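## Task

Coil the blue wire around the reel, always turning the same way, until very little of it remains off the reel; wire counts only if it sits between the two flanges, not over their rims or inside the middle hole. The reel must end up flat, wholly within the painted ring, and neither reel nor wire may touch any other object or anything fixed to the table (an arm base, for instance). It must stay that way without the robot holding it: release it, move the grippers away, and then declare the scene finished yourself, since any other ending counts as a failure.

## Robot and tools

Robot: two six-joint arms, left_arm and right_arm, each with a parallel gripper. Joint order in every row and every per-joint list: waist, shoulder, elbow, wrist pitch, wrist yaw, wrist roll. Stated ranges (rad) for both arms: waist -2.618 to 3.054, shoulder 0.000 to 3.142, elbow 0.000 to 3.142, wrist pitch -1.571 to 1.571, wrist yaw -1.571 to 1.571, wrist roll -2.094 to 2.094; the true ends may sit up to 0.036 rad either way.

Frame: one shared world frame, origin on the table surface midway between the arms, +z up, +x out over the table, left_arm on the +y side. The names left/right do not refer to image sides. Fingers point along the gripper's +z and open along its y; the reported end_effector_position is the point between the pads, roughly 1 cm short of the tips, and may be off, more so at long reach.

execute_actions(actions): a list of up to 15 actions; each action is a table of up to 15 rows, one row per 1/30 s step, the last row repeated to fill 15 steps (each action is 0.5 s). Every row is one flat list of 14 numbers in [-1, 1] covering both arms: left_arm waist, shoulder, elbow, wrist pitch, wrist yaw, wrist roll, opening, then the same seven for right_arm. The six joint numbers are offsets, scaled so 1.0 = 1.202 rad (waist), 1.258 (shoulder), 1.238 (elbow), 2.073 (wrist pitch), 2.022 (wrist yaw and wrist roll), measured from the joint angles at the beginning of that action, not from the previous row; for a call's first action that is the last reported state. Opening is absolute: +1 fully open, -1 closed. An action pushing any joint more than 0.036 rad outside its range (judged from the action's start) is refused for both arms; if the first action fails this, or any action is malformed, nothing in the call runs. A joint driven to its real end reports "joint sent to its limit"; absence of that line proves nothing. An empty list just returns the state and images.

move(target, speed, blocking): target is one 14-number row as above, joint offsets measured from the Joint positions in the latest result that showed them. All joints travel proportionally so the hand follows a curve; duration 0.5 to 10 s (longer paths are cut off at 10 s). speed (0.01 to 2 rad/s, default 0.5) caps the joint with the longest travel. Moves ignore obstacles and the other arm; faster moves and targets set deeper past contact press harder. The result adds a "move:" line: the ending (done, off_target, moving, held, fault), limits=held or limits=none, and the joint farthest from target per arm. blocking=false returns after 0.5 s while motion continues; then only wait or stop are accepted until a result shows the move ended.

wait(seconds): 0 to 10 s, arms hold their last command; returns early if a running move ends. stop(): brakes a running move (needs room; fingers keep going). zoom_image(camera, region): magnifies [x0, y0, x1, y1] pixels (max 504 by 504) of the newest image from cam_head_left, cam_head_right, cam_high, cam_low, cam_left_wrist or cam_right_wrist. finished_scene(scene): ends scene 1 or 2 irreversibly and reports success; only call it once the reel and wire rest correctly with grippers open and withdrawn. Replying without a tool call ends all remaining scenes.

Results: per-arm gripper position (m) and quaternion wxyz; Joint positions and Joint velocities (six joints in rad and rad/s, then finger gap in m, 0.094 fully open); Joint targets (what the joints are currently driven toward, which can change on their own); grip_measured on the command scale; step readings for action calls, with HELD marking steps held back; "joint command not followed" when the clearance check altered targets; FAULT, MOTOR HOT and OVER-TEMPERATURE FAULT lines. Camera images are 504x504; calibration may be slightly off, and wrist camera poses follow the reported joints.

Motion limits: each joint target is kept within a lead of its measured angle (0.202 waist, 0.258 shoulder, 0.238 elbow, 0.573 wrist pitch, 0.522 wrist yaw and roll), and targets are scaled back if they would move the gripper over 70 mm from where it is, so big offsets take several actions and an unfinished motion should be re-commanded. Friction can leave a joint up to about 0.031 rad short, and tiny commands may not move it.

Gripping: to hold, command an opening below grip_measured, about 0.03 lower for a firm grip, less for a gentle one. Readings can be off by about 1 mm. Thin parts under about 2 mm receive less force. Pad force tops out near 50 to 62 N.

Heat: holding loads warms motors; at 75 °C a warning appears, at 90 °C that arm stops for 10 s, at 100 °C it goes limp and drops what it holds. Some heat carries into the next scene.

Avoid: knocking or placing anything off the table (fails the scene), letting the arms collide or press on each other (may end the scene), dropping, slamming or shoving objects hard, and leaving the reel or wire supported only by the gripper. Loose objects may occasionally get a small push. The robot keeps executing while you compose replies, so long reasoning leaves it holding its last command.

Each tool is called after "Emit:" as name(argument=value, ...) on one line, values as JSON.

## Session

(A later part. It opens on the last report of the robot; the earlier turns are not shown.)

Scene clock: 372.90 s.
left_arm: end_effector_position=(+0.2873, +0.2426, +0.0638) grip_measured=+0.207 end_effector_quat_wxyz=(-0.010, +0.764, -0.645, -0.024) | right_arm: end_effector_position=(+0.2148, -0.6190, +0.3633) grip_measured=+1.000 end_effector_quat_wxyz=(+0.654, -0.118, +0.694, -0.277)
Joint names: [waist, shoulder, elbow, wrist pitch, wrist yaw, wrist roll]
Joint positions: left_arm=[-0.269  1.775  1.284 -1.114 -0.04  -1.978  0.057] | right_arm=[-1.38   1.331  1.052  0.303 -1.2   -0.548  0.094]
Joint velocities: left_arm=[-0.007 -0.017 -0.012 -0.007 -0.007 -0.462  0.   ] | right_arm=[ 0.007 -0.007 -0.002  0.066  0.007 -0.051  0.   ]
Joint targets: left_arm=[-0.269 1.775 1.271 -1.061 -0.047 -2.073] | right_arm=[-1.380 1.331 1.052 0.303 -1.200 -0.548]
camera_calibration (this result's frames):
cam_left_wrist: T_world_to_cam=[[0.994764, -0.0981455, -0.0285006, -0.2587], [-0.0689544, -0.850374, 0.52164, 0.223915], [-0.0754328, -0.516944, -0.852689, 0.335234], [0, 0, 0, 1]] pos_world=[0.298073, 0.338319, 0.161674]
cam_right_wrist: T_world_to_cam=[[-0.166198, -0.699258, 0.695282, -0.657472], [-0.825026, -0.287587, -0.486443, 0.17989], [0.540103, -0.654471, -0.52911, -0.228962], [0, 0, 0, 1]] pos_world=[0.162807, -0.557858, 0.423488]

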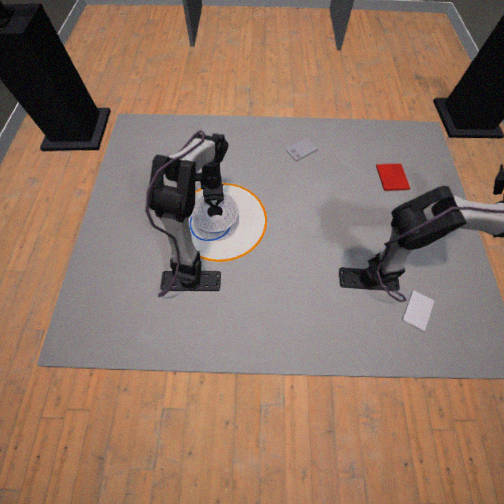

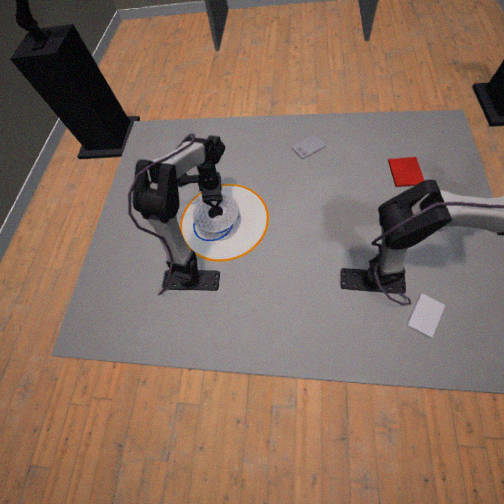

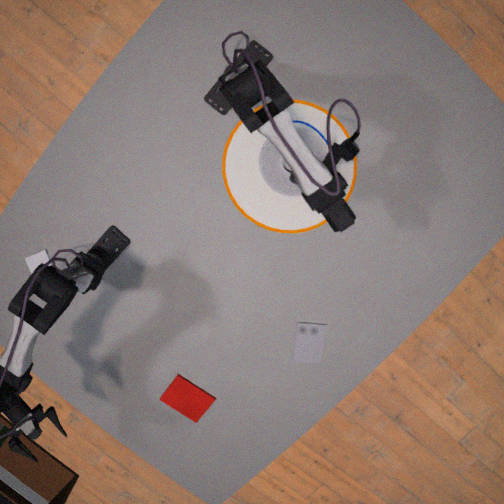

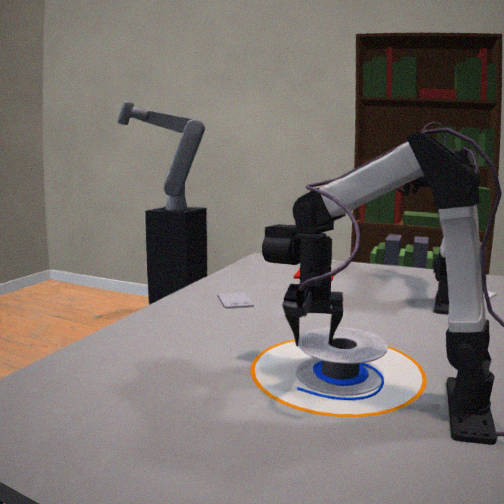

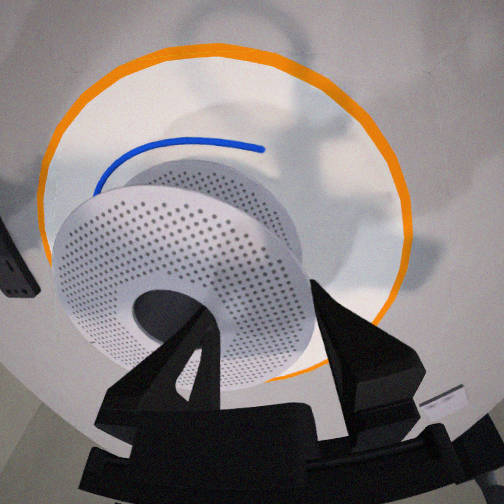

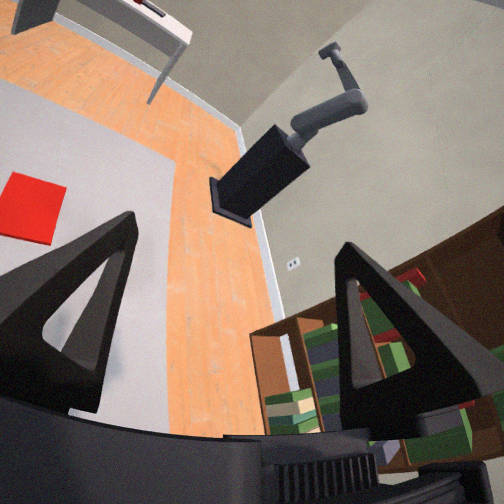

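Emit:
execute_actions(actions=[[[-0.004,0,-0.005,0,0,-0.035,0.185,0,0,0,0,0,0,1],[-0.012,0,-0.005,0,0,-0.03,0.185,0,0,0,0,0,0,1],[-0.024,0,-0.005,0,0,-0.024,0.185,0,0,0,0,0,0,1],[-0.04,0,-0.005,0,0,-0.017,0.185,0,0,0,0,0,0,1],[-0.057,0,-0.005,0,0,-0.01,0.185,0,0,0,0,0,0,1],[-0.075,0,-0.005,0,0,-0.003,0.185,0,0,0,0,0,0,1],[-0.093,0,-0.005,0,0,0.004,0.185,0,0,0,0,0,0,1],[-0.11,0,-0.005,0,0,0.011,0.185,0,0,0,0,0,0,1],[-0.125,0,-0.005,0,0,0.018,0.185,0,0,0,0,0,0,1],[-0.137,0,-0.005,0,0,0.024,0.185,0,0,0,0,0,0,1],[-0.145,0,-0.005,0,0,0.028,0.185,0,0,0,0,0,0,1],[-0.15,0,-0.005,0,0,0.03,0.185,0,0,0,0,0,0,1]]])

Scene clock: 414.40 s.
left_arm: end_effector_position=(+0.2693, +0.1887, +0.0638) grip_measured=+0.206 end_effector_quat_wxyz=(-0.008, +0.690, -0.723, -0.024) | right_arm: end_effector_position=(+0.2148, -0.6190, +0.3633) grip_measured=+1.000 end_effector_quat_wxyz=(+0.654, -0.118, +0.694, -0.277)
Joint names: [waist, shoulder, elbow, wrist pitch, wrist yaw, wrist roll]
Joint positions: left_arm=[-0.449  1.775  1.284 -1.117 -0.033 -1.944  0.057] | right_arm=[-1.38   1.331  1.052  0.303 -1.2   -0.548  0.094]
Joint velocities: left_arm=[ 0.002 -0.002 -0.017  0.022  0.066  0.051  0.001] | right_arm=[-0.007 -0.007  0.002  0.007 -0.081 -0.081  0.   ]
Joint targets: left_arm=[-0.449 1.775 1.278 -1.114 -0.040 -1.917] | right_arm=[-1.380 1.331 1.052 0.303 -1.200 -0.548]
Step readings (joint positions):
0: left_arm=[-0.269 1.775 1.284 -1.116 -0.033 -2.040] | right_arm=[-1.380 1.331 1.052 0.303 -1.200 -0.548]
1: left_arm=[-0.269 1.775 1.284 -1.118 -0.033 -2.040] | right_arm=[-1.380 1.331 1.052 0.303 -1.200 -0.548]
2: left_arm=[-0.269 1.775 1.284 -1.118 -0.033 -2.039] | right_arm=[-1.380 1.331 1.052 0.303 -1.200 -0.548]
4: left_arm=[-0.275 1.775 1.284 -1.118 -0.033 -2.034] | right_arm=[-1.380 1.331 1.052 0.303 -1.200 -0.548]
8: left_arm=[-0.345 1.775 1.284 -1.118 -0.033 -2.001] | right_arm=[-1.380 1.331 1.052 0.303 -1.200 -0.548]
15: Joint positions above
camera_calibration (this result's frames):
cam_left_wrist: T_world_to_cam=[[0.950971, -0.307427, -0.0337915, -0.194462], [-0.244128, -0.813232, 0.528256, 0.216519], [-0.189881, -0.494107, -0.848412, 0.332192], [0, 0, 0, 1]] pos_world=[0.300864, 0.280436, 0.160887]
cam_right_wrist: T_world_to_cam=[[-0.166198, -0.699258, 0.695282, -0.657472], [-0.825026, -0.287587, -0.486443, 0.17989], [0.540103, -0.654471, -0.52911, -0.228962], [0, 0, 0, 1]] pos_world=[0.162807, -0.557858, 0.423488]

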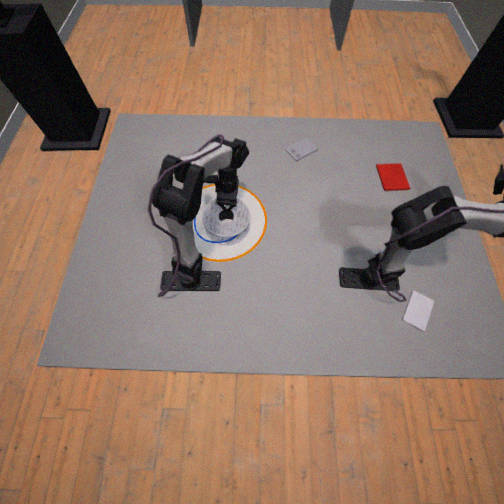

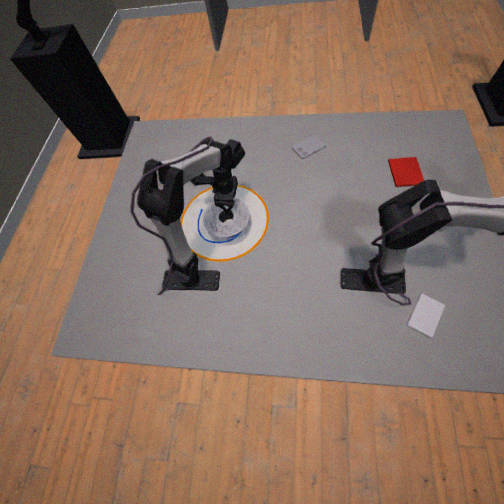

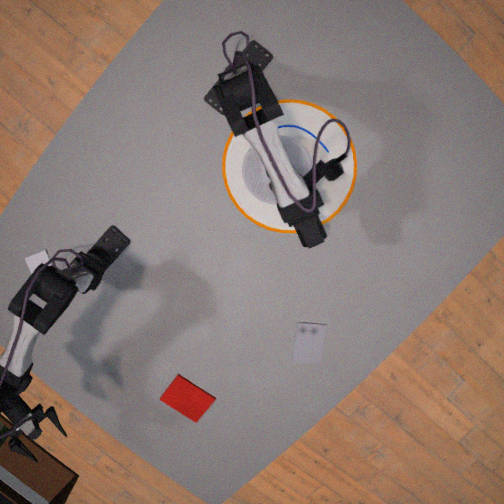

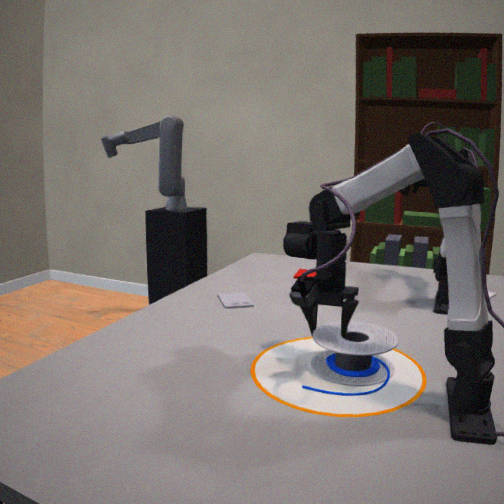

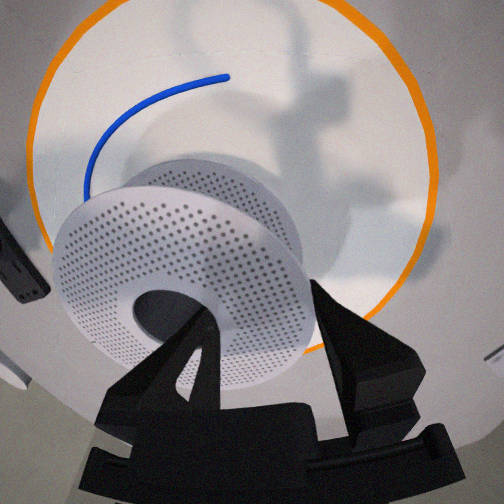

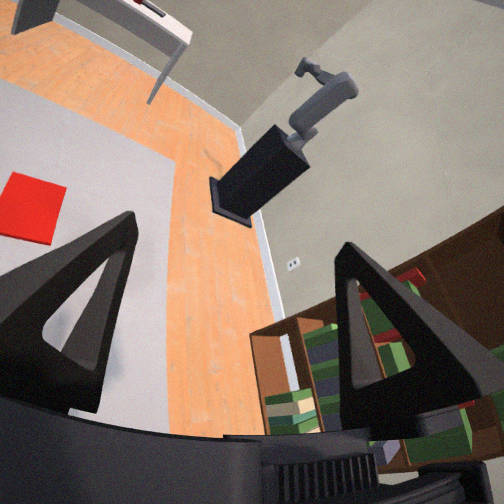

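Emit:
execute_actions(actions=[[[0,0,0,0,0,0,1,0,0,0,0,0,0,1],[0,0,0,0,0,0,1,0,0,0,0,0,0,1],[0,0,0,0,0,0,1,0,0,0,0,0,0,1],[0,-0.008,0,0,0,0,1,0,0,0,0,0,0,1],[0,-0.02,0,-0.004,0,0,1,0,0,0,0,0,0,1],[0,-0.034,0,-0.009,0,0,1,0,0,0,0,0,0,1],[0,-0.049,0,-0.014,0,0,1,0,0,0,0,0,0,1],[0,-0.064,0,-0.019,0,0,1,0,0,0,0,0,0,1],[0,-0.079,0,-0.024,0,0,1,0,0,0,0,0,0,1],[0,-0.094,0,-0.029,0,0,1,0,0,0,0,0,0,1],[0,-0.108,0,-0.034,0,0.02,1,0,0,0,0,0,0,1],[0,-0.12,0,-0.039,0,0.05,1,0,0,0,0,0,0,1],[0,-0.129,0,-0.043,0,0.09,1,0,0,0,0,0,0,1],[0,-0.134,0,-0.046,0,0.14,1,0,0,0,0,0,0,1],[0,-0.134,0,-0.046,0,0.195,1,0,0,0,0,0,0,1]],[[0.01,-0.022,0,-0.02,0.004,0.181,0.9,0,0,0,0,0,0,1],[0.03,-0.022,0,-0.02,0.008,0.236,0.75,0,0,0,0,0,0,1],[0.058,-0.022,0,-0.02,0.012,0.291,0.6,0,0,0,0,0,0,1],[0.092,-0.022,0,-0.02,0.016,0.346,0.45,0,0,0,0,0,0,1],[0.13,-0.022,0,-0.02,0.021,0.401,0.3,0,0,0,0,0,0,1],[0.17,-0.022,0,-0.02,0.021,0.456,0.15,0,0,0,0,0,0,1],[0.21,-0.022,0,-0.02,0.021,0.511,0,0,0,0,0,0,0,1],[0.248,-0.022,0,-0.02,0.021,0.566,-0.15,0,0,0,0,0,0,1],[0.282,-0.022,0,-0.02,0.021,0.621,-0.3,0,0,0,0,0,0,1],[0.31,-0.022,0,-0.02,0.021,0.676,-0.4,0,0,0,0,0,0,1],[0.33,-0.022,0,-0.02,0.021,0.7,-0.5,0,0,0,0,0,0,1],[0.343,-0.022,0,-0.02,0.021,0.75,-0.5,0,0,0,0,0,0,1],[0.343,-0.022,0,-0.02,0.021,0.8,-0.5,0,0,0,0,0,0,1],[0.343,-0.022,0,-0.02,0.021,0.85,-0.5,0,0,0,0,0,0,1],[0.343,-0.022,0,-0.02,0.021,0.9,-0.5,0,0,0,0,0,0,1]],[[0,0.005,-0.015,0.012,0,0.23,-0.5,0,0,0,0,0,0,1],[0,0.01,-0.03,0.024,0,0.255,-0.5,0,0,0,0,0,0,1],[0,0.015,-0.046,0.036,0,0.27,-0.5,0,0,0,0,0,0,1],[0,0.02,-0.063,0.048,0,0.277,-0.5,0,0,0,0,0,0,1],[0,0.025,-0.08,0.06,0,0.277,-0.5,0,0,0,0,0,0,1],[0,0.03,-0.097,0.072,0,0.277,-0.5,0,0,0,0,0,0,1],[0,0.035,-0.114,0.084,0,0.277,-0.5,0,0,0,0,0,0,1],[0,0.04,-0.13,0.094,0,0.277,-0.5,0,0,0,0,0,0,1],[0,0.044,-0.144,0.101,0,0.277,-0.5,0,0,0,0,0,0,1],[0,0.047,-0.155,0.106,0,0.277,-0.5,0,0,0,0,0,0,1],[0,0.048,-0.163,0.106,0,0.277,-0.5,0,0,0,0,0,0,1]]])

Scene clock: 464.63 s.
left_arm: end_effector_position=(+0.2683, +0.3094, +0.0527) grip_measured=-0.498 end_effector_quat_wxyz=(+0.003, +0.065, +0.998, +0.002) | right_arm: end_effector_position=(+0.2148, -0.6190, +0.3633) grip_measured=+1.000 end_effector_quat_wxyz=(+0.654, -0.118, +0.694, -0.277)
Joint names: [waist, shoulder, elbow, wrist pitch, wrist yaw, wrist roll]
Joint positions: left_arm=[-0.031  1.653  1.098 -1.01  -0.003  0.129  0.024] | right_arm=[-1.38   1.331  1.052  0.303 -1.2   -0.548  0.094]
Joint velocities: left_arm=[-0.002 -0.002 -0.012  0.051  0.037  0.11  -0.001] | right_arm=[ 0.012 -0.012 -0.027  0.051 -0.051 -0.037  0.   ]
Joint targets: left_arm=[-0.031 1.666 1.082 -0.963 -0.003 0.157] | right_arm=[-1.380 1.331 1.052 0.303 -1.200 -0.548]
Step readings (joint positions; steps 1 to 15: 1st action; 16 to 30: 2nd action; 31 to 45: 3rd action):
0: left_arm=[-0.449 1.775 1.284 -1.116 -0.032 -1.929] | right_arm=[-1.380 1.331 1.052 0.303 -1.200 -0.548]
1: left_arm=[-0.449 1.775 1.284 -1.116 -0.032 -1.930] | right_arm=[-1.380 1.331 1.052 0.303 -1.200 -0.548]
2: left_arm=[-0.449 1.775 1.284 -1.116 -0.032 -1.931] | right_arm=[-1.380 1.331 1.052 0.303 -1.200 -0.548]
4: left_arm=[-0.449 1.775 1.284 -1.116 -0.032 -1.933] | right_arm=[-1.380 1.331 1.052 0.303 -1.200 -0.548]
8: left_arm=[-0.449 1.753 1.284 -1.120 -0.032 -1.935] | right_arm=[-1.380 1.331 1.052 0.303 -1.200 -0.548]
15: left_arm=[-0.449 1.621 1.284 -1.167 -0.032 -1.797] | right_arm=[-1.380 1.331 1.052 0.303 -1.200 -0.548]
16: left_arm=[-0.449 1.613 1.284 -1.173 -0.032 -1.730] | right_arm=[-1.380 1.331 1.052 0.303 -1.200 -0.548]
17: left_arm=[-0.446 1.608 1.284 -1.177 -0.030 -1.654] | right_arm=[-1.380 1.331 1.052 0.303 -1.200 -0.548]
19: left_arm=[-0.414 1.605 1.284 -1.181 -0.020 -1.481] | right_arm=[-1.380 1.331 1.052 0.303 -1.200 -0.548]
23: left_arm=[-0.243 1.605 1.284 -1.181 -0.004 -1.091] | right_arm=[-1.380 1.331 1.052 0.303 -1.200 -0.548]
30: left_arm=[-0.031 1.605 1.284 -1.182 -0.003 -0.402] | right_arm=[-1.380 1.331 1.052 0.303 -1.200 -0.548]
31: left_arm=[-0.031 1.605 1.284 -1.182 -0.003 -0.312] | right_arm=[-1.380 1.331 1.052 0.303 -1.200 -0.548]
32: left_arm=[-0.031 1.605 1.282 -1.177 -0.003 -0.230] | right_arm=[-1.380 1.331 1.052 0.303 -1.200 -0.548]
34: left_arm=[-0.031 1.605 1.263 -1.150 -0.003 -0.096] | right_arm=[-1.380 1.331 1.052 0.303 -1.200 -0.548]
38: left_arm=[-0.031 1.616 1.184 -1.079 -0.003 0.050] | right_arm=[-1.380 1.331 1.052 0.303 -1.200 -0.548]
45: Joint positions above
camera_calibration (this result's frames):
cam_left_wrist: T_world_to_cam=[[-0.386368, -0.922332, -0.00479403, 0.39075], [-0.768294, 0.318957, 0.554969, 0.109283], [-0.510337, 0.218106, -0.831857, 0.246999], [0, 0, 0, 1]] pos_world=[0.360988, 0.271673, 0.146692]
cam_right_wrist: T_world_to_cam=[[-0.166198, -0.699258, 0.695282, -0.657472], [-0.825026, -0.287587, -0.486443, 0.17989], [0.540103, -0.654471, -0.52911, -0.228962], [0, 0, 0, 1]] pos_world=[0.162807, -0.557858, 0.423488]

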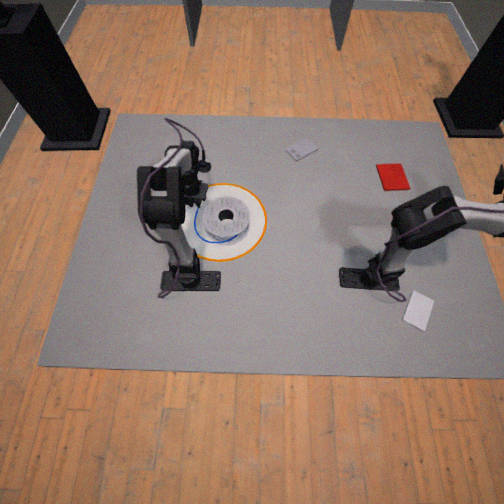

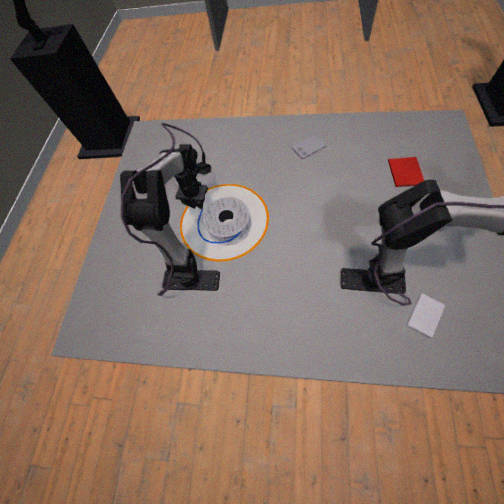

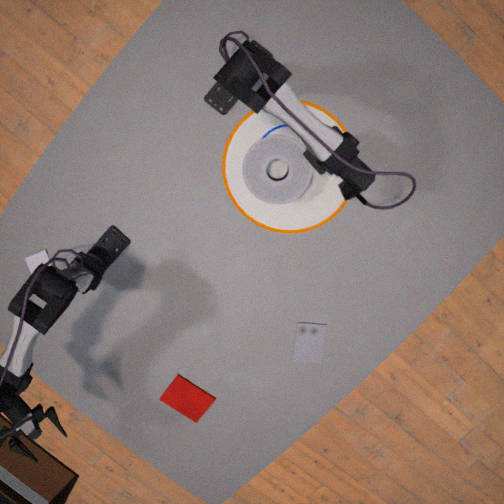

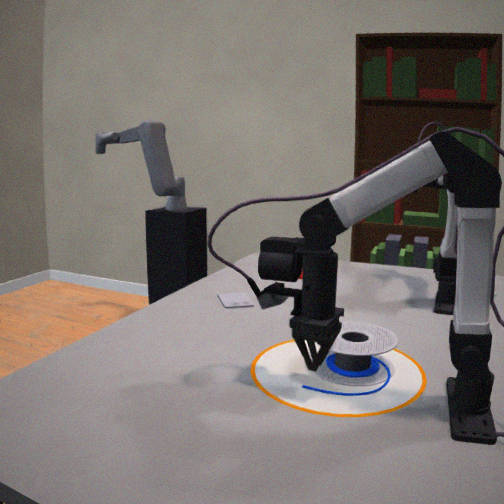

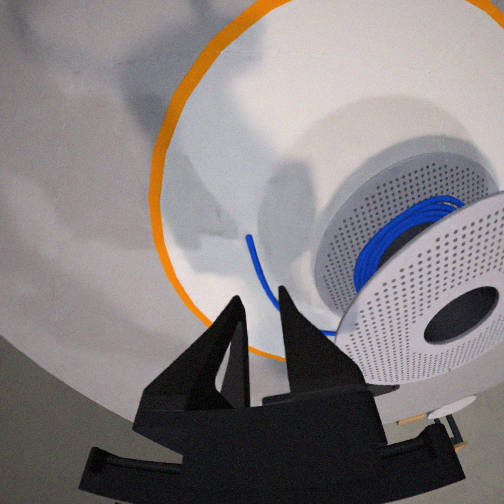

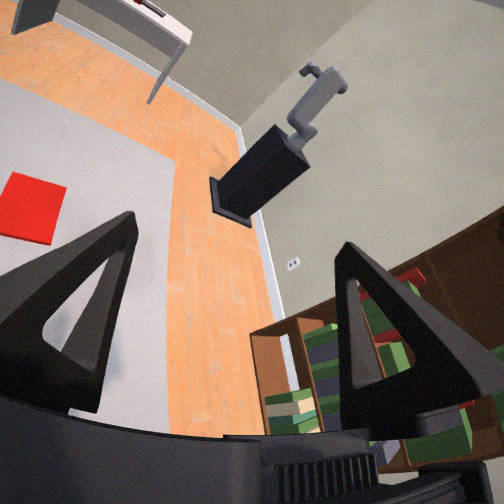

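Emit:
execute_actions(actions=[])

Emit:
zoom_image(camera="cam_left_wrist", region=[200, 210, 320, 330])

Scene clock: 469.13 s.
left_arm: end_effector_position=(+0.2756, +0.3094, +0.0529) grip_measured=-0.498 end_effector_quat_wxyz=(+0.018, +0.075, +0.997, +0.003) | right_arm: end_effector_position=(+0.2148, -0.6190, +0.3633) grip_measured=+1.000 end_effector_quat_wxyz=(+0.654, -0.118, +0.694, -0.277)
Joint names: [waist, shoulder, elbow, wrist pitch, wrist yaw, wrist roll]
Joint positions: left_arm=[-0.031  1.653  1.098 -0.98  -0.003  0.15   0.024] | right_arm=[-1.38   1.331  1.052  0.303 -1.2   -0.548  0.094]
Joint velocities: left_arm=[-0.022 -0.007 -0.002 -0.051 -0.022 -0.022 -0.   ] | right_arm=[-0.007 -0.002  0.002  0.007 -0.022 -0.051  0.   ]
Joint targets: left_arm=[-0.031 1.666 1.082 -0.963 -0.003 0.158] | right_arm=[-1.380 1.331 1.052 0.303 -1.200 -0.548]
camera_calibration (this result's frames):
cam_left_wrist: T_world_to_cam=[[-0.40496, -0.914178, -0.0169406, 0.396818], [-0.777709, 0.334646, 0.532148, 0.113764], [-0.480809, 0.228673, -0.846482, 0.240228], [0, 0, 0, 1]] pos_world=[0.364674, 0.269757, 0.149532]
cam_right_wrist: T_world_to_cam=[[-0.166198, -0.699258, 0.695282, -0.657472], [-0.825026, -0.287587, -0.486443, 0.17989], [0.540103, -0.654471, -0.52911, -0.228962], [0, 0, 0, 1]] pos_world=[0.162807, -0.557858, 0.423488]

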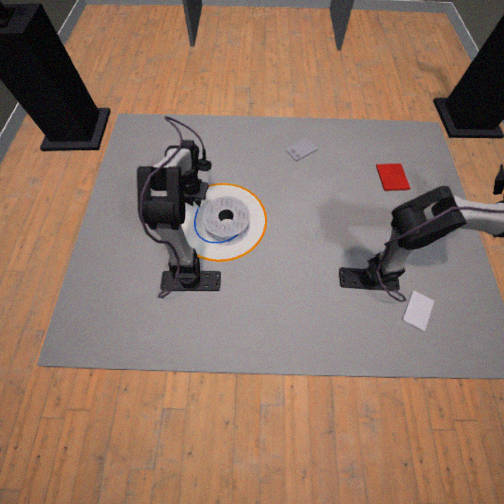

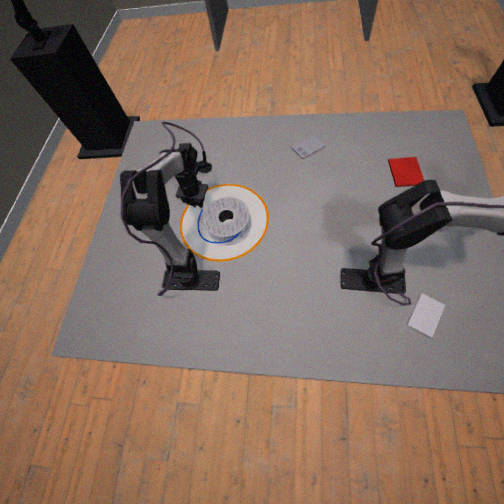

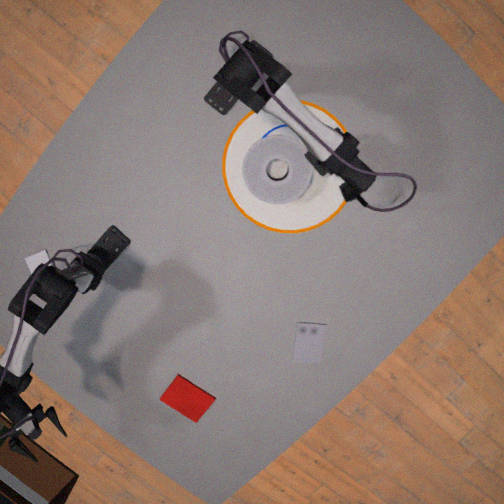

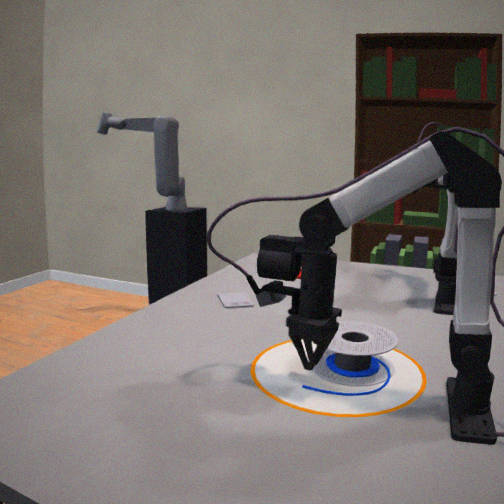

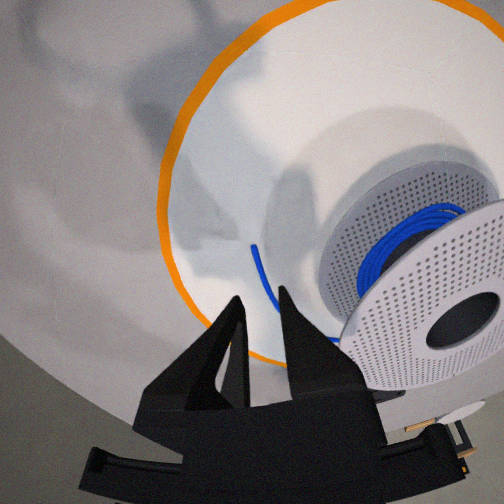

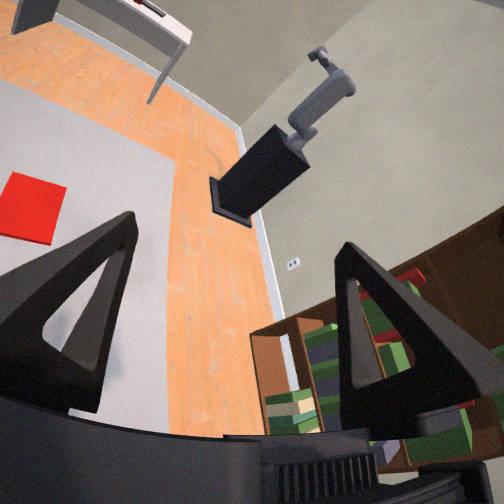

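Region (200, 210, 320, 330) of cam_left_wrist's 504x504 image, scaled by 4.200, with more detail than that image has.

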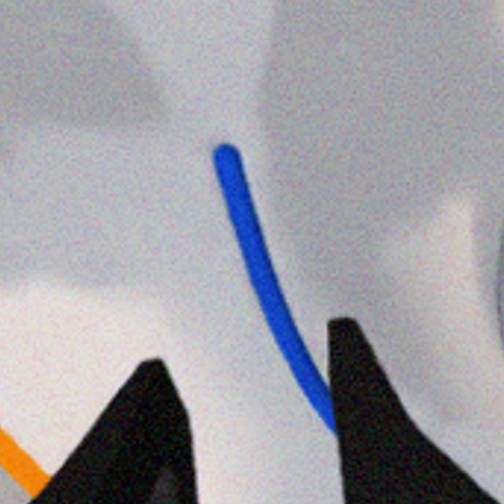

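Emit:
execute_actions(actions=[[[0.001,0.012,-0.014,0.018,0,0.005,-0.5,0,0,0,0,0,0,1],[0.002,0.017,-0.02,0.03,0,0.01,-0.5,0,0,0,0,0,0,1],[0.003,0.023,-0.027,0.042,0,0.015,-0.5,0,0,0,0,0,0,1],[0.004,0.029,-0.035,0.054,0,0.02,-0.5,0,0,0,0,0,0,1],[0.005,0.035,-0.043,0.066,0,0.025,-0.5,0,0,0,0,0,0,1],[0.006,0.041,-0.051,0.077,0,0.03,-0.5,0,0,0,0,0,0,1],[0.006,0.047,-0.059,0.086,0,0.03,-0.5,0,0,0,0,0,0,1],[0.006,0.052,-0.066,0.09,0,0.03,-0.5,0,0,0,0,0,0,1],[0.006,0.057,-0.072,0.09,0,0.03,-0.5,0,0,0,0,0,0,1],[0.006,0.061,-0.077,0.088,0,0.03,-0.5,0,0,0,0,0,0,1],[0.006,0.064,-0.081,0.084,0,0.03,-0.5,0,0,0,0,0,0,1],[0.006,0.067,-0.084,0.08,0,0.03,-0.5,0,0,0,0,0,0,1],[0.006,0.069,-0.087,0.077,0,0.03,-0.5,0,0,0,0,0,0,1]]])

Scene clock: 488.73 s.
left_arm: end_effector_position=(+0.2753, +0.3094, +0.0146) grip_measured=-0.498 end_effector_quat_wxyz=(+0.011, +0.100, +0.995, +0.002) | right_arm: end_effector_position=(+0.2148, -0.6190, +0.3633) grip_measured=+1.000 end_effector_quat_wxyz=(+0.654, -0.118, +0.694, -0.277)
Joint names: [waist, shoulder, elbow, wrist pitch, wrist yaw, wrist roll]
Joint positions: left_arm=[-0.031  1.721  1.012 -0.839 -0.003  0.2    0.024] | right_arm=[-1.38   1.331  1.052  0.303 -1.2   -0.548  0.094]
Joint velocities: left_arm=[-0.012  0.022 -0.071 -0.037 -0.066  0.095  0.   ] | right_arm=[-0.012 -0.012  0.012 -0.037  0.022 -0.007  0.   ]
Joint targets: left_arm=[-0.023 1.740 0.991 -0.820 -0.003 0.211] | right_arm=[-1.380 1.331 1.052 0.303 -1.200 -0.548]
Step readings (joint positions):
0: left_arm=[-0.031 1.653 1.098 -0.980 -0.003 0.150] | right_arm=[-1.380 1.331 1.052 0.303 -1.200 -0.548]
1: left_arm=[-0.031 1.653 1.098 -0.978 -0.003 0.150] | right_arm=[-1.380 1.331 1.052 0.303 -1.200 -0.548]
2: left_arm=[-0.031 1.653 1.098 -0.973 -0.003 0.153] | right_arm=[-1.380 1.331 1.052 0.303 -1.200 -0.548]
4: left_arm=[-0.031 1.653 1.093 -0.946 -0.003 0.161] | right_arm=[-1.380 1.331 1.052 0.303 -1.200 -0.548]
8: left_arm=[-0.031 1.678 1.061 -0.872 -0.003 0.185] | right_arm=[-1.380 1.331 1.052 0.303 -1.200 -0.548]
15: Joint positions above
camera_calibration (this result's frames):
cam_left_wrist: T_world_to_cam=[[-0.449963, -0.892962, -0.0123436, 0.401772], [-0.752742, 0.371796, 0.543274, 0.115302], [-0.480534, 0.253745, -0.839465, 0.199722], [0, 0, 0, 1]] pos_world=[0.363548, 0.26522, 0.109979]
cam_right_wrist: T_world_to_cam=[[-0.166198, -0.699258, 0.695282, -0.657472], [-0.825026, -0.287587, -0.486443, 0.17989], [0.540103, -0.654471, -0.52911, -0.228962], [0, 0, 0, 1]] pos_world=[0.162807, -0.557858, 0.423488]

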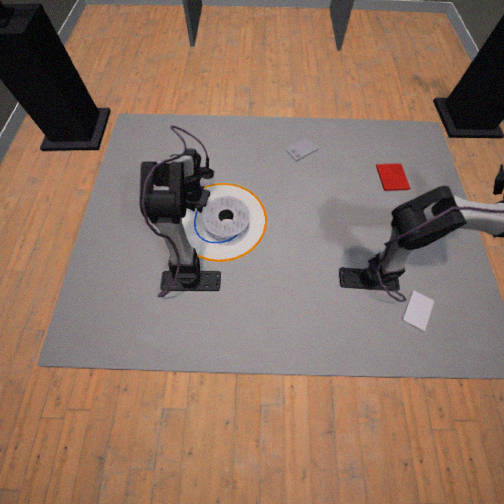

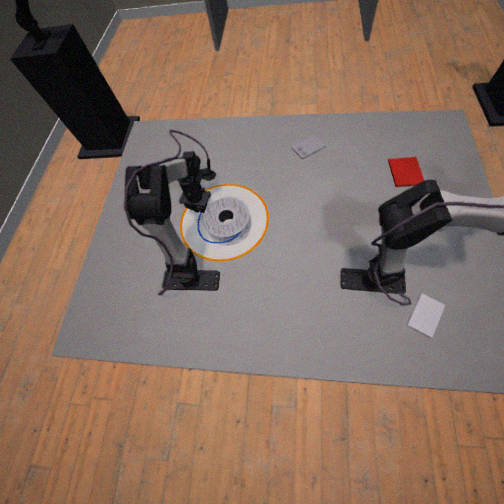

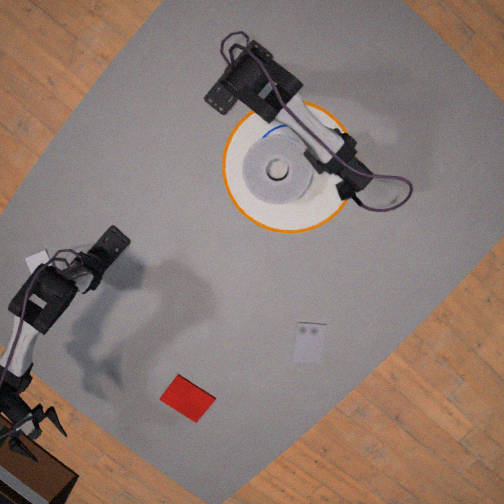

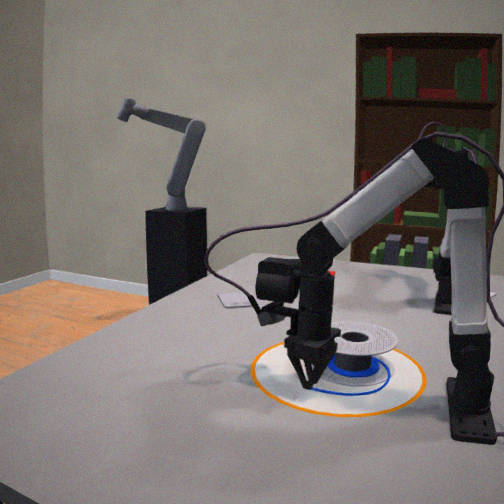

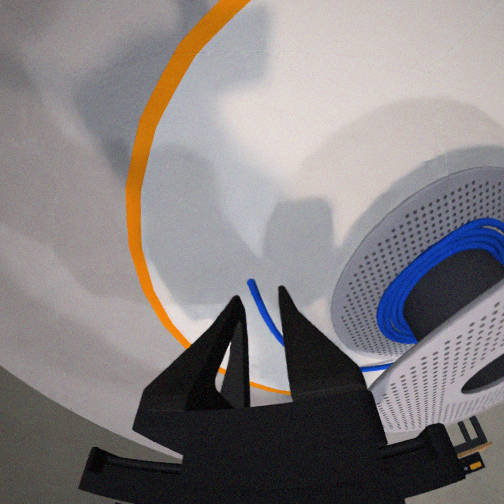

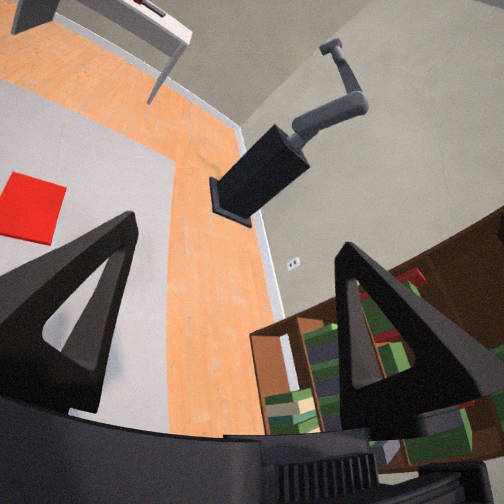

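Emit:
execute_actions(actions=[[[0,0.015,-0.02,0,0,0,-0.55,0,0,0,0,0,0,1],[0,0.015,-0.023,0,0,0,-0.6,0,0,0,0,0,0,1],[0,0.015,-0.026,0,0,0,-0.65,0,0,0,0,0,0,1],[0,0.015,-0.029,0,0,0,-0.7,0,0,0,0,0,0,1],[0,0.015,-0.03,0,0,0,-0.75,0,0,0,0,0,0,1],[0,0.015,-0.03,0,0,0,-0.79,0,0,0,0,0,0,1],[0,0.015,-0.03,0,0,0,-0.83,0,0,0,0,0,0,1],[0,0.015,-0.03,0,0,0,-0.86,0,0,0,0,0,0,1],[0,0.015,-0.03,0,0,0,-0.89,0,0,0,0,0,0,1],[0,0.015,-0.03,0,0,0,-0.92,0,0,0,0,0,0,1],[0,0.015,-0.03,0,0,0,-0.945,0,0,0,0,0,0,1],[0,0.015,-0.03,0,0,0,-0.965,0,0,0,0,0,0,1],[0,0.015,-0.03,0,0,0,-0.98,0,0,0,0,0,0,1]]])

Scene clock: 500.23 s.
left_arm: end_effector_position=(+0.2717, +0.3114, +0.0119) grip_measured=-0.974 end_effector_quat_wxyz=(+0.006, +0.102, +0.995, +0.008) | right_arm: end_effector_position=(+0.2148, -0.6190, +0.3633) grip_measured=+1.000 end_effector_quat_wxyz=(+0.654, -0.118, +0.694, -0.277)
Joint names: [waist, shoulder, elbow, wrist pitch, wrist yaw, wrist roll]
Joint positions: left_arm=[-0.031  1.722  1.001 -0.836 -0.014  0.203  0.001] | right_arm=[-1.38   1.331  1.052  0.303 -1.2   -0.548  0.094]
Joint velocities: left_arm=[-0.012 -0.002 -0.012  0.022 -0.007  0.066 -0.001] | right_arm=[ 0.012 -0.017 -0.007 -0.022 -0.037 -0.007  0.   ]
Joint targets: left_arm=[-0.031 1.741 0.975 -0.839 -0.003 0.200] | right_arm=[-1.380 1.331 1.052 0.303 -1.200 -0.548]
Step readings (joint positions):
0: left_arm=[-0.031 1.722 1.011 -0.837 -0.003 0.203] | right_arm=[-1.380 1.331 1.052 0.303 -1.200 -0.548]
1: left_arm=[-0.031 1.722 1.011 -0.837 -0.003 0.203] | right_arm=[-1.380 1.331 1.052 0.303 -1.200 -0.548]
2: left_arm=[-0.031 1.722 1.011 -0.837 -0.003 0.203] | right_arm=[-1.380 1.331 1.052 0.303 -1.200 -0.548]
4: left_arm=[-0.031 1.722 1.010 -0.837 -0.003 0.203] | right_arm=[-1.380 1.331 1.052 0.303 -1.200 -0.548]
8: left_arm=[-0.031 1.722 1.001 -0.837 -0.006 0.203] | right_arm=[-1.380 1.331 1.052 0.303 -1.200 -0.548]
15: Joint positions above
camera_calibration (this result's frames):
cam_left_wrist: T_world_to_cam=[[-0.453325, -0.891151, -0.0186368, 0.402401], [-0.746158, 0.367964, 0.554842, 0.112641], [-0.48759, 0.26543, -0.831747, 0.193434], [0, 0, 0, 1]] pos_world=[0.360783, 0.265809, 0.10589]
cam_right_wrist: T_world_to_cam=[[-0.166198, -0.699258, 0.695282, -0.657472], [-0.825026, -0.287587, -0.486443, 0.17989], [0.540103, -0.654471, -0.52911, -0.228962], [0, 0, 0, 1]] pos_world=[0.162807, -0.557858, 0.423488]

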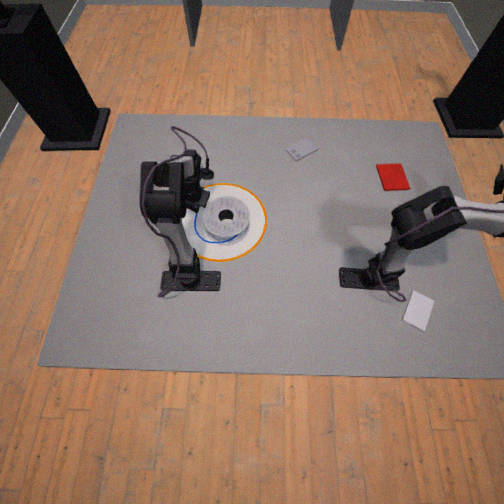

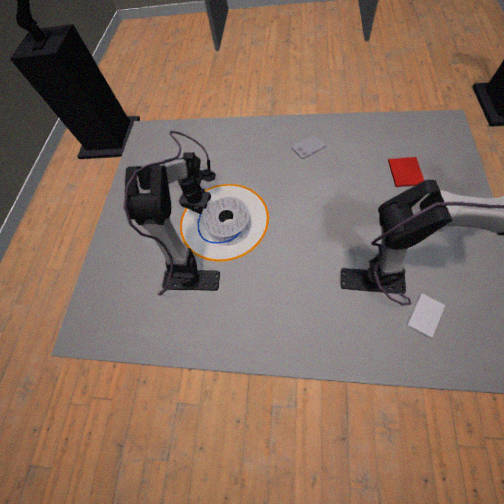

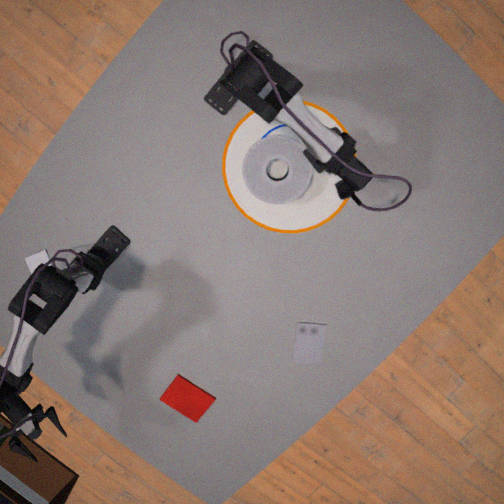

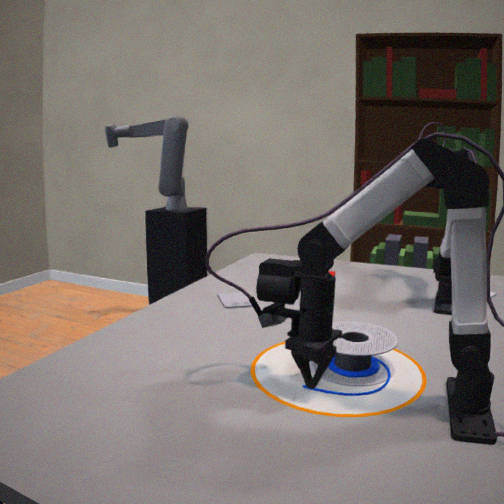

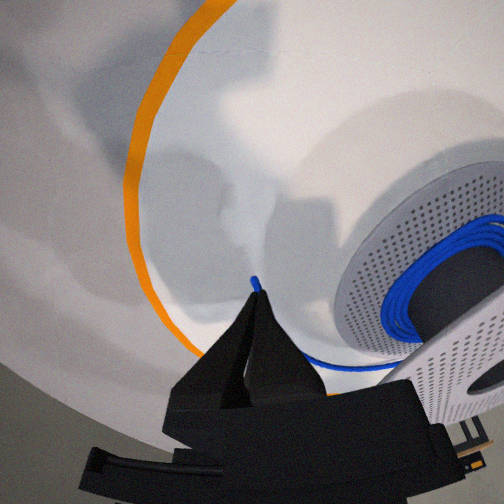

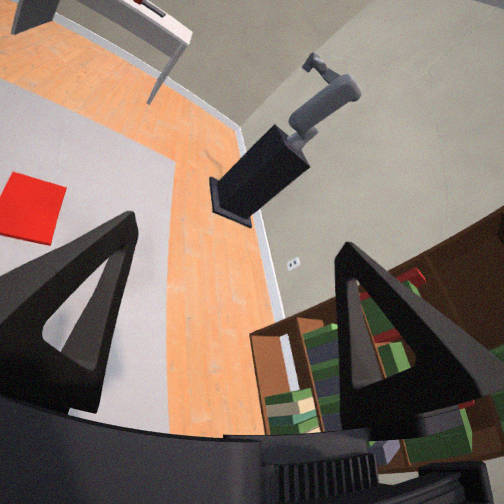

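Emit:
zoom_image(camera="cam_low", region=[280, 350, 360, 410])

Emit:
zoom_image(camera="cam_left_wrist", region=[220, 250, 300, 330])

Region (280, 350, 360, 410) of cam_low's 504x504 image, scaled by 6.300, with more detail than that image has; it fills the top 378 rows of this view, and the rest is white.

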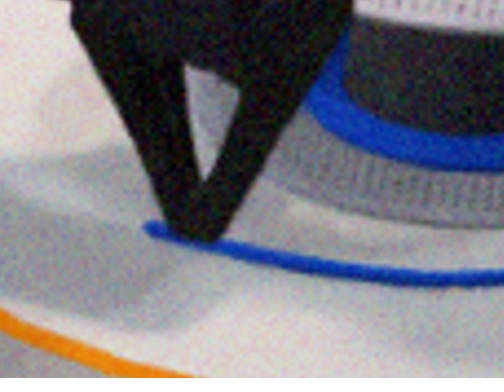

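Region (220, 250, 300, 330) of cam_left_wrist's 504x504 image, scaled by 6.300, with more detail than that image has.

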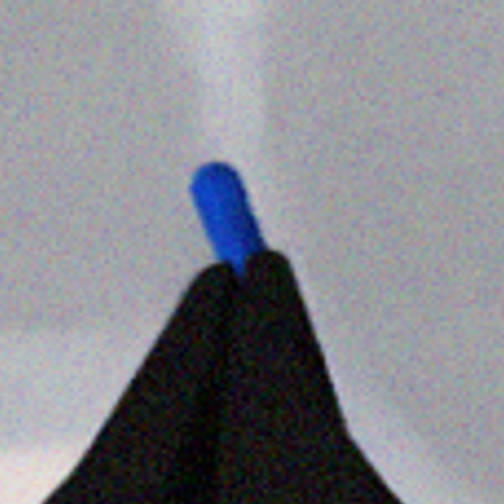

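Emit:
execute_actions(actions=[[[0,0.012,-0.015,0,0,0,-0.85,0,0,0,0,0,0,1],[0,0.012,-0.015,0,0,0,-0.76,0,0,0,0,0,0,1],[0,0.016,-0.022,0.004,0,0,-0.74,0,0,0,0,0,0,1],[0,0.02,-0.028,0.008,0,0,-0.74,0,0,0,0,0,0,1],[0,0.024,-0.033,0.01,0,0,-0.74,0,0,0,0,0,0,1],[0,0.027,-0.036,0.01,0,0,-0.74,0,0,0,0,0,0,1],[0,0.028,-0.037,0.01,0,0,-0.74,0,0,0,0,0,0,1],[0,0.028,-0.037,0.01,0,0,-0.74,0,0,0,0,0,0,1],[0,0.028,-0.037,0.01,0,0,-0.78,0,0,0,0,0,0,1],[0,0.028,-0.037,0.01,0,0,-0.82,0,0,0,0,0,0,1],[0,0.028,-0.037,0.01,0,0,-0.86,0,0,0,0,0,0,1],[0,0.028,-0.037,0.01,0,0,-0.9,0,0,0,0,0,0,1],[0,0.028,-0.037,0.01,0,0,-0.93,0,0,0,0,0,0,1],[0,0.028,-0.037,0.01,0,0,-0.96,0,0,0,0,0,0,1],[0,0.028,-0.037,0.01,0,0,-0.98,0,0,0,0,0,0,1]]])

Emit:
zoom_image(camera="cam_low", region=[280, 350, 360, 410])

Scene clock: 511.97 s.
left_arm: end_effector_position=(+0.2698, +0.3086, +0.0089) grip_measured=-0.957 end_effector_quat_wxyz=(+0.004, +0.102, +0.995, -0.001) | right_arm: end_effector_position=(+0.2148, -0.6190, +0.3633) grip_measured=+1.000 end_effector_quat_wxyz=(+0.654, -0.118, +0.694, -0.277)
Joint names: [waist, shoulder, elbow, wrist pitch, wrist yaw, wrist roll]
Joint positions: left_arm=[-0.031  1.725  0.991 -0.828  0.002  0.203  0.002] | right_arm=[-1.38   1.331  1.052  0.303 -1.2   -0.548  0.094]
Joint velocities: left_arm=[-0.007  0.002  0.007  0.007  0.037  0.007 -0.011] | right_arm=[-0.017  0.007 -0.032  0.037  0.051  0.007  0.   ]
Joint targets: left_arm=[-0.031 1.757 0.955 -0.815 -0.014 0.203] | right_arm=[-1.380 1.331 1.052 0.303 -1.200 -0.548]
Step readings (joint positions):
0: left_arm=[-0.031 1.722 1.001 -0.836 -0.014 0.203] | right_arm=[-1.380 1.331 1.052 0.303 -1.200 -0.548]
1: left_arm=[-0.031 1.722 1.001 -0.836 -0.014 0.203] | right_arm=[-1.380 1.331 1.052 0.303 -1.200 -0.548]
2: left_arm=[-0.031 1.722 1.001 -0.836 -0.014 0.203] | right_arm=[-1.380 1.331 1.052 0.303 -1.200 -0.548]
4: left_arm=[-0.031 1.722 1.000 -0.836 -0.014 0.203] | right_arm=[-1.380 1.331 1.052 0.303 -1.200 -0.548]
8: left_arm=[-0.031 1.725 0.991 -0.828 -0.014 0.203] | right_arm=[-1.380 1.331 1.052 0.303 -1.200 -0.548]
15: Joint positions above
camera_calibration (this result's frames):
cam_left_wrist: T_world_to_cam=[[-0.45353, -0.891239, -0.00194138, 0.398898], [-0.743554, 0.377174, 0.552147, 0.110359], [-0.491363, 0.251859, -0.833744, 0.196024], [0, 0, 0, 1]] pos_world=[0.359289, 0.264519, 0.103273]
cam_right_wrist: T_world_to_cam=[[-0.166198, -0.699258, 0.695282, -0.657472], [-0.825026, -0.287587, -0.486443, 0.17989], [0.540103, -0.654471, -0.52911, -0.228962], [0, 0, 0, 1]] pos_world=[0.162807, -0.557858, 0.423488]

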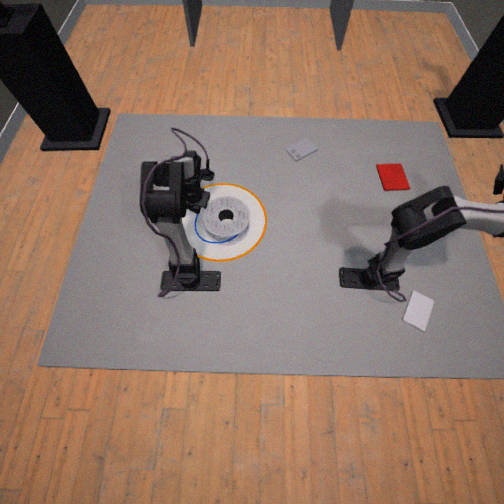

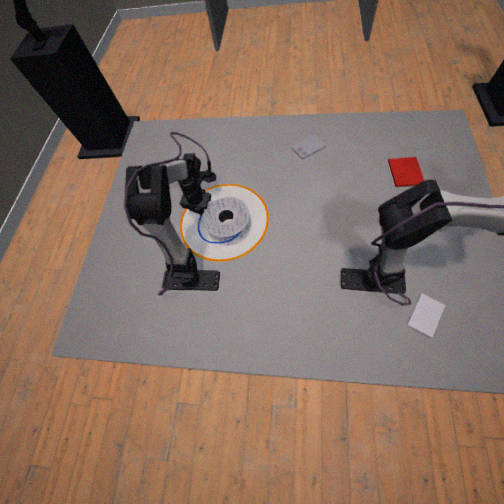

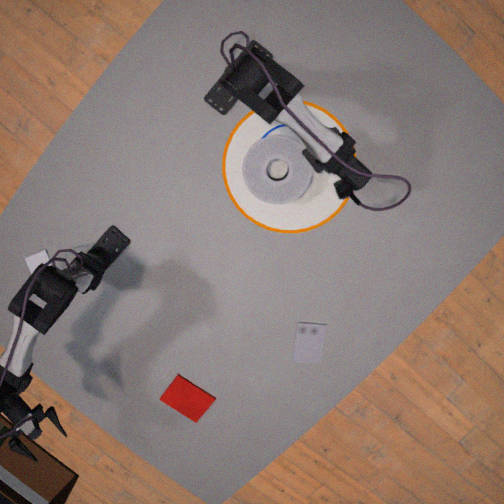

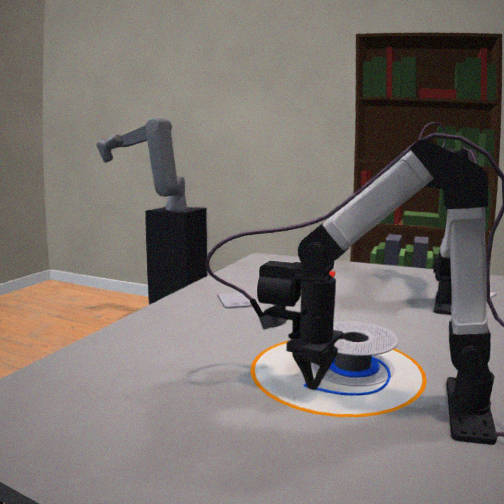

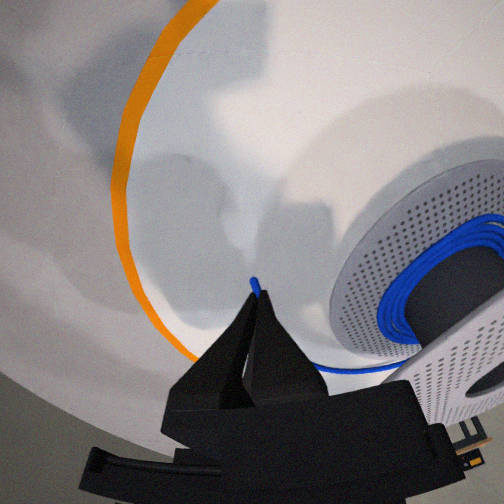

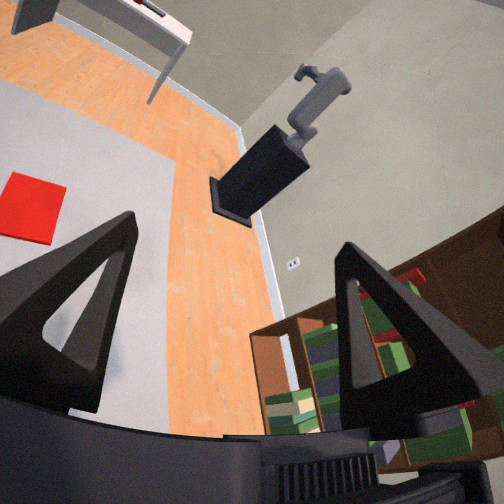

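Region (280, 350, 360, 410) of cam_low's 504x504 image, scaled by 6.300, with more detail than that image has; it fills the top 378 rows of this view, and the rest is white.

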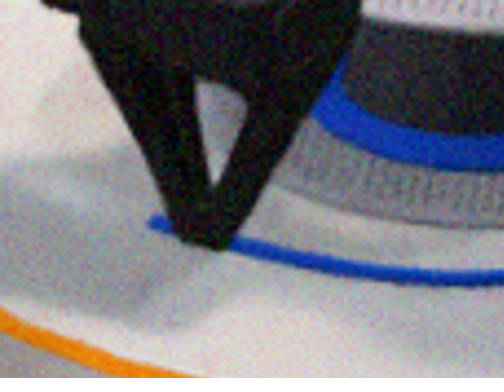

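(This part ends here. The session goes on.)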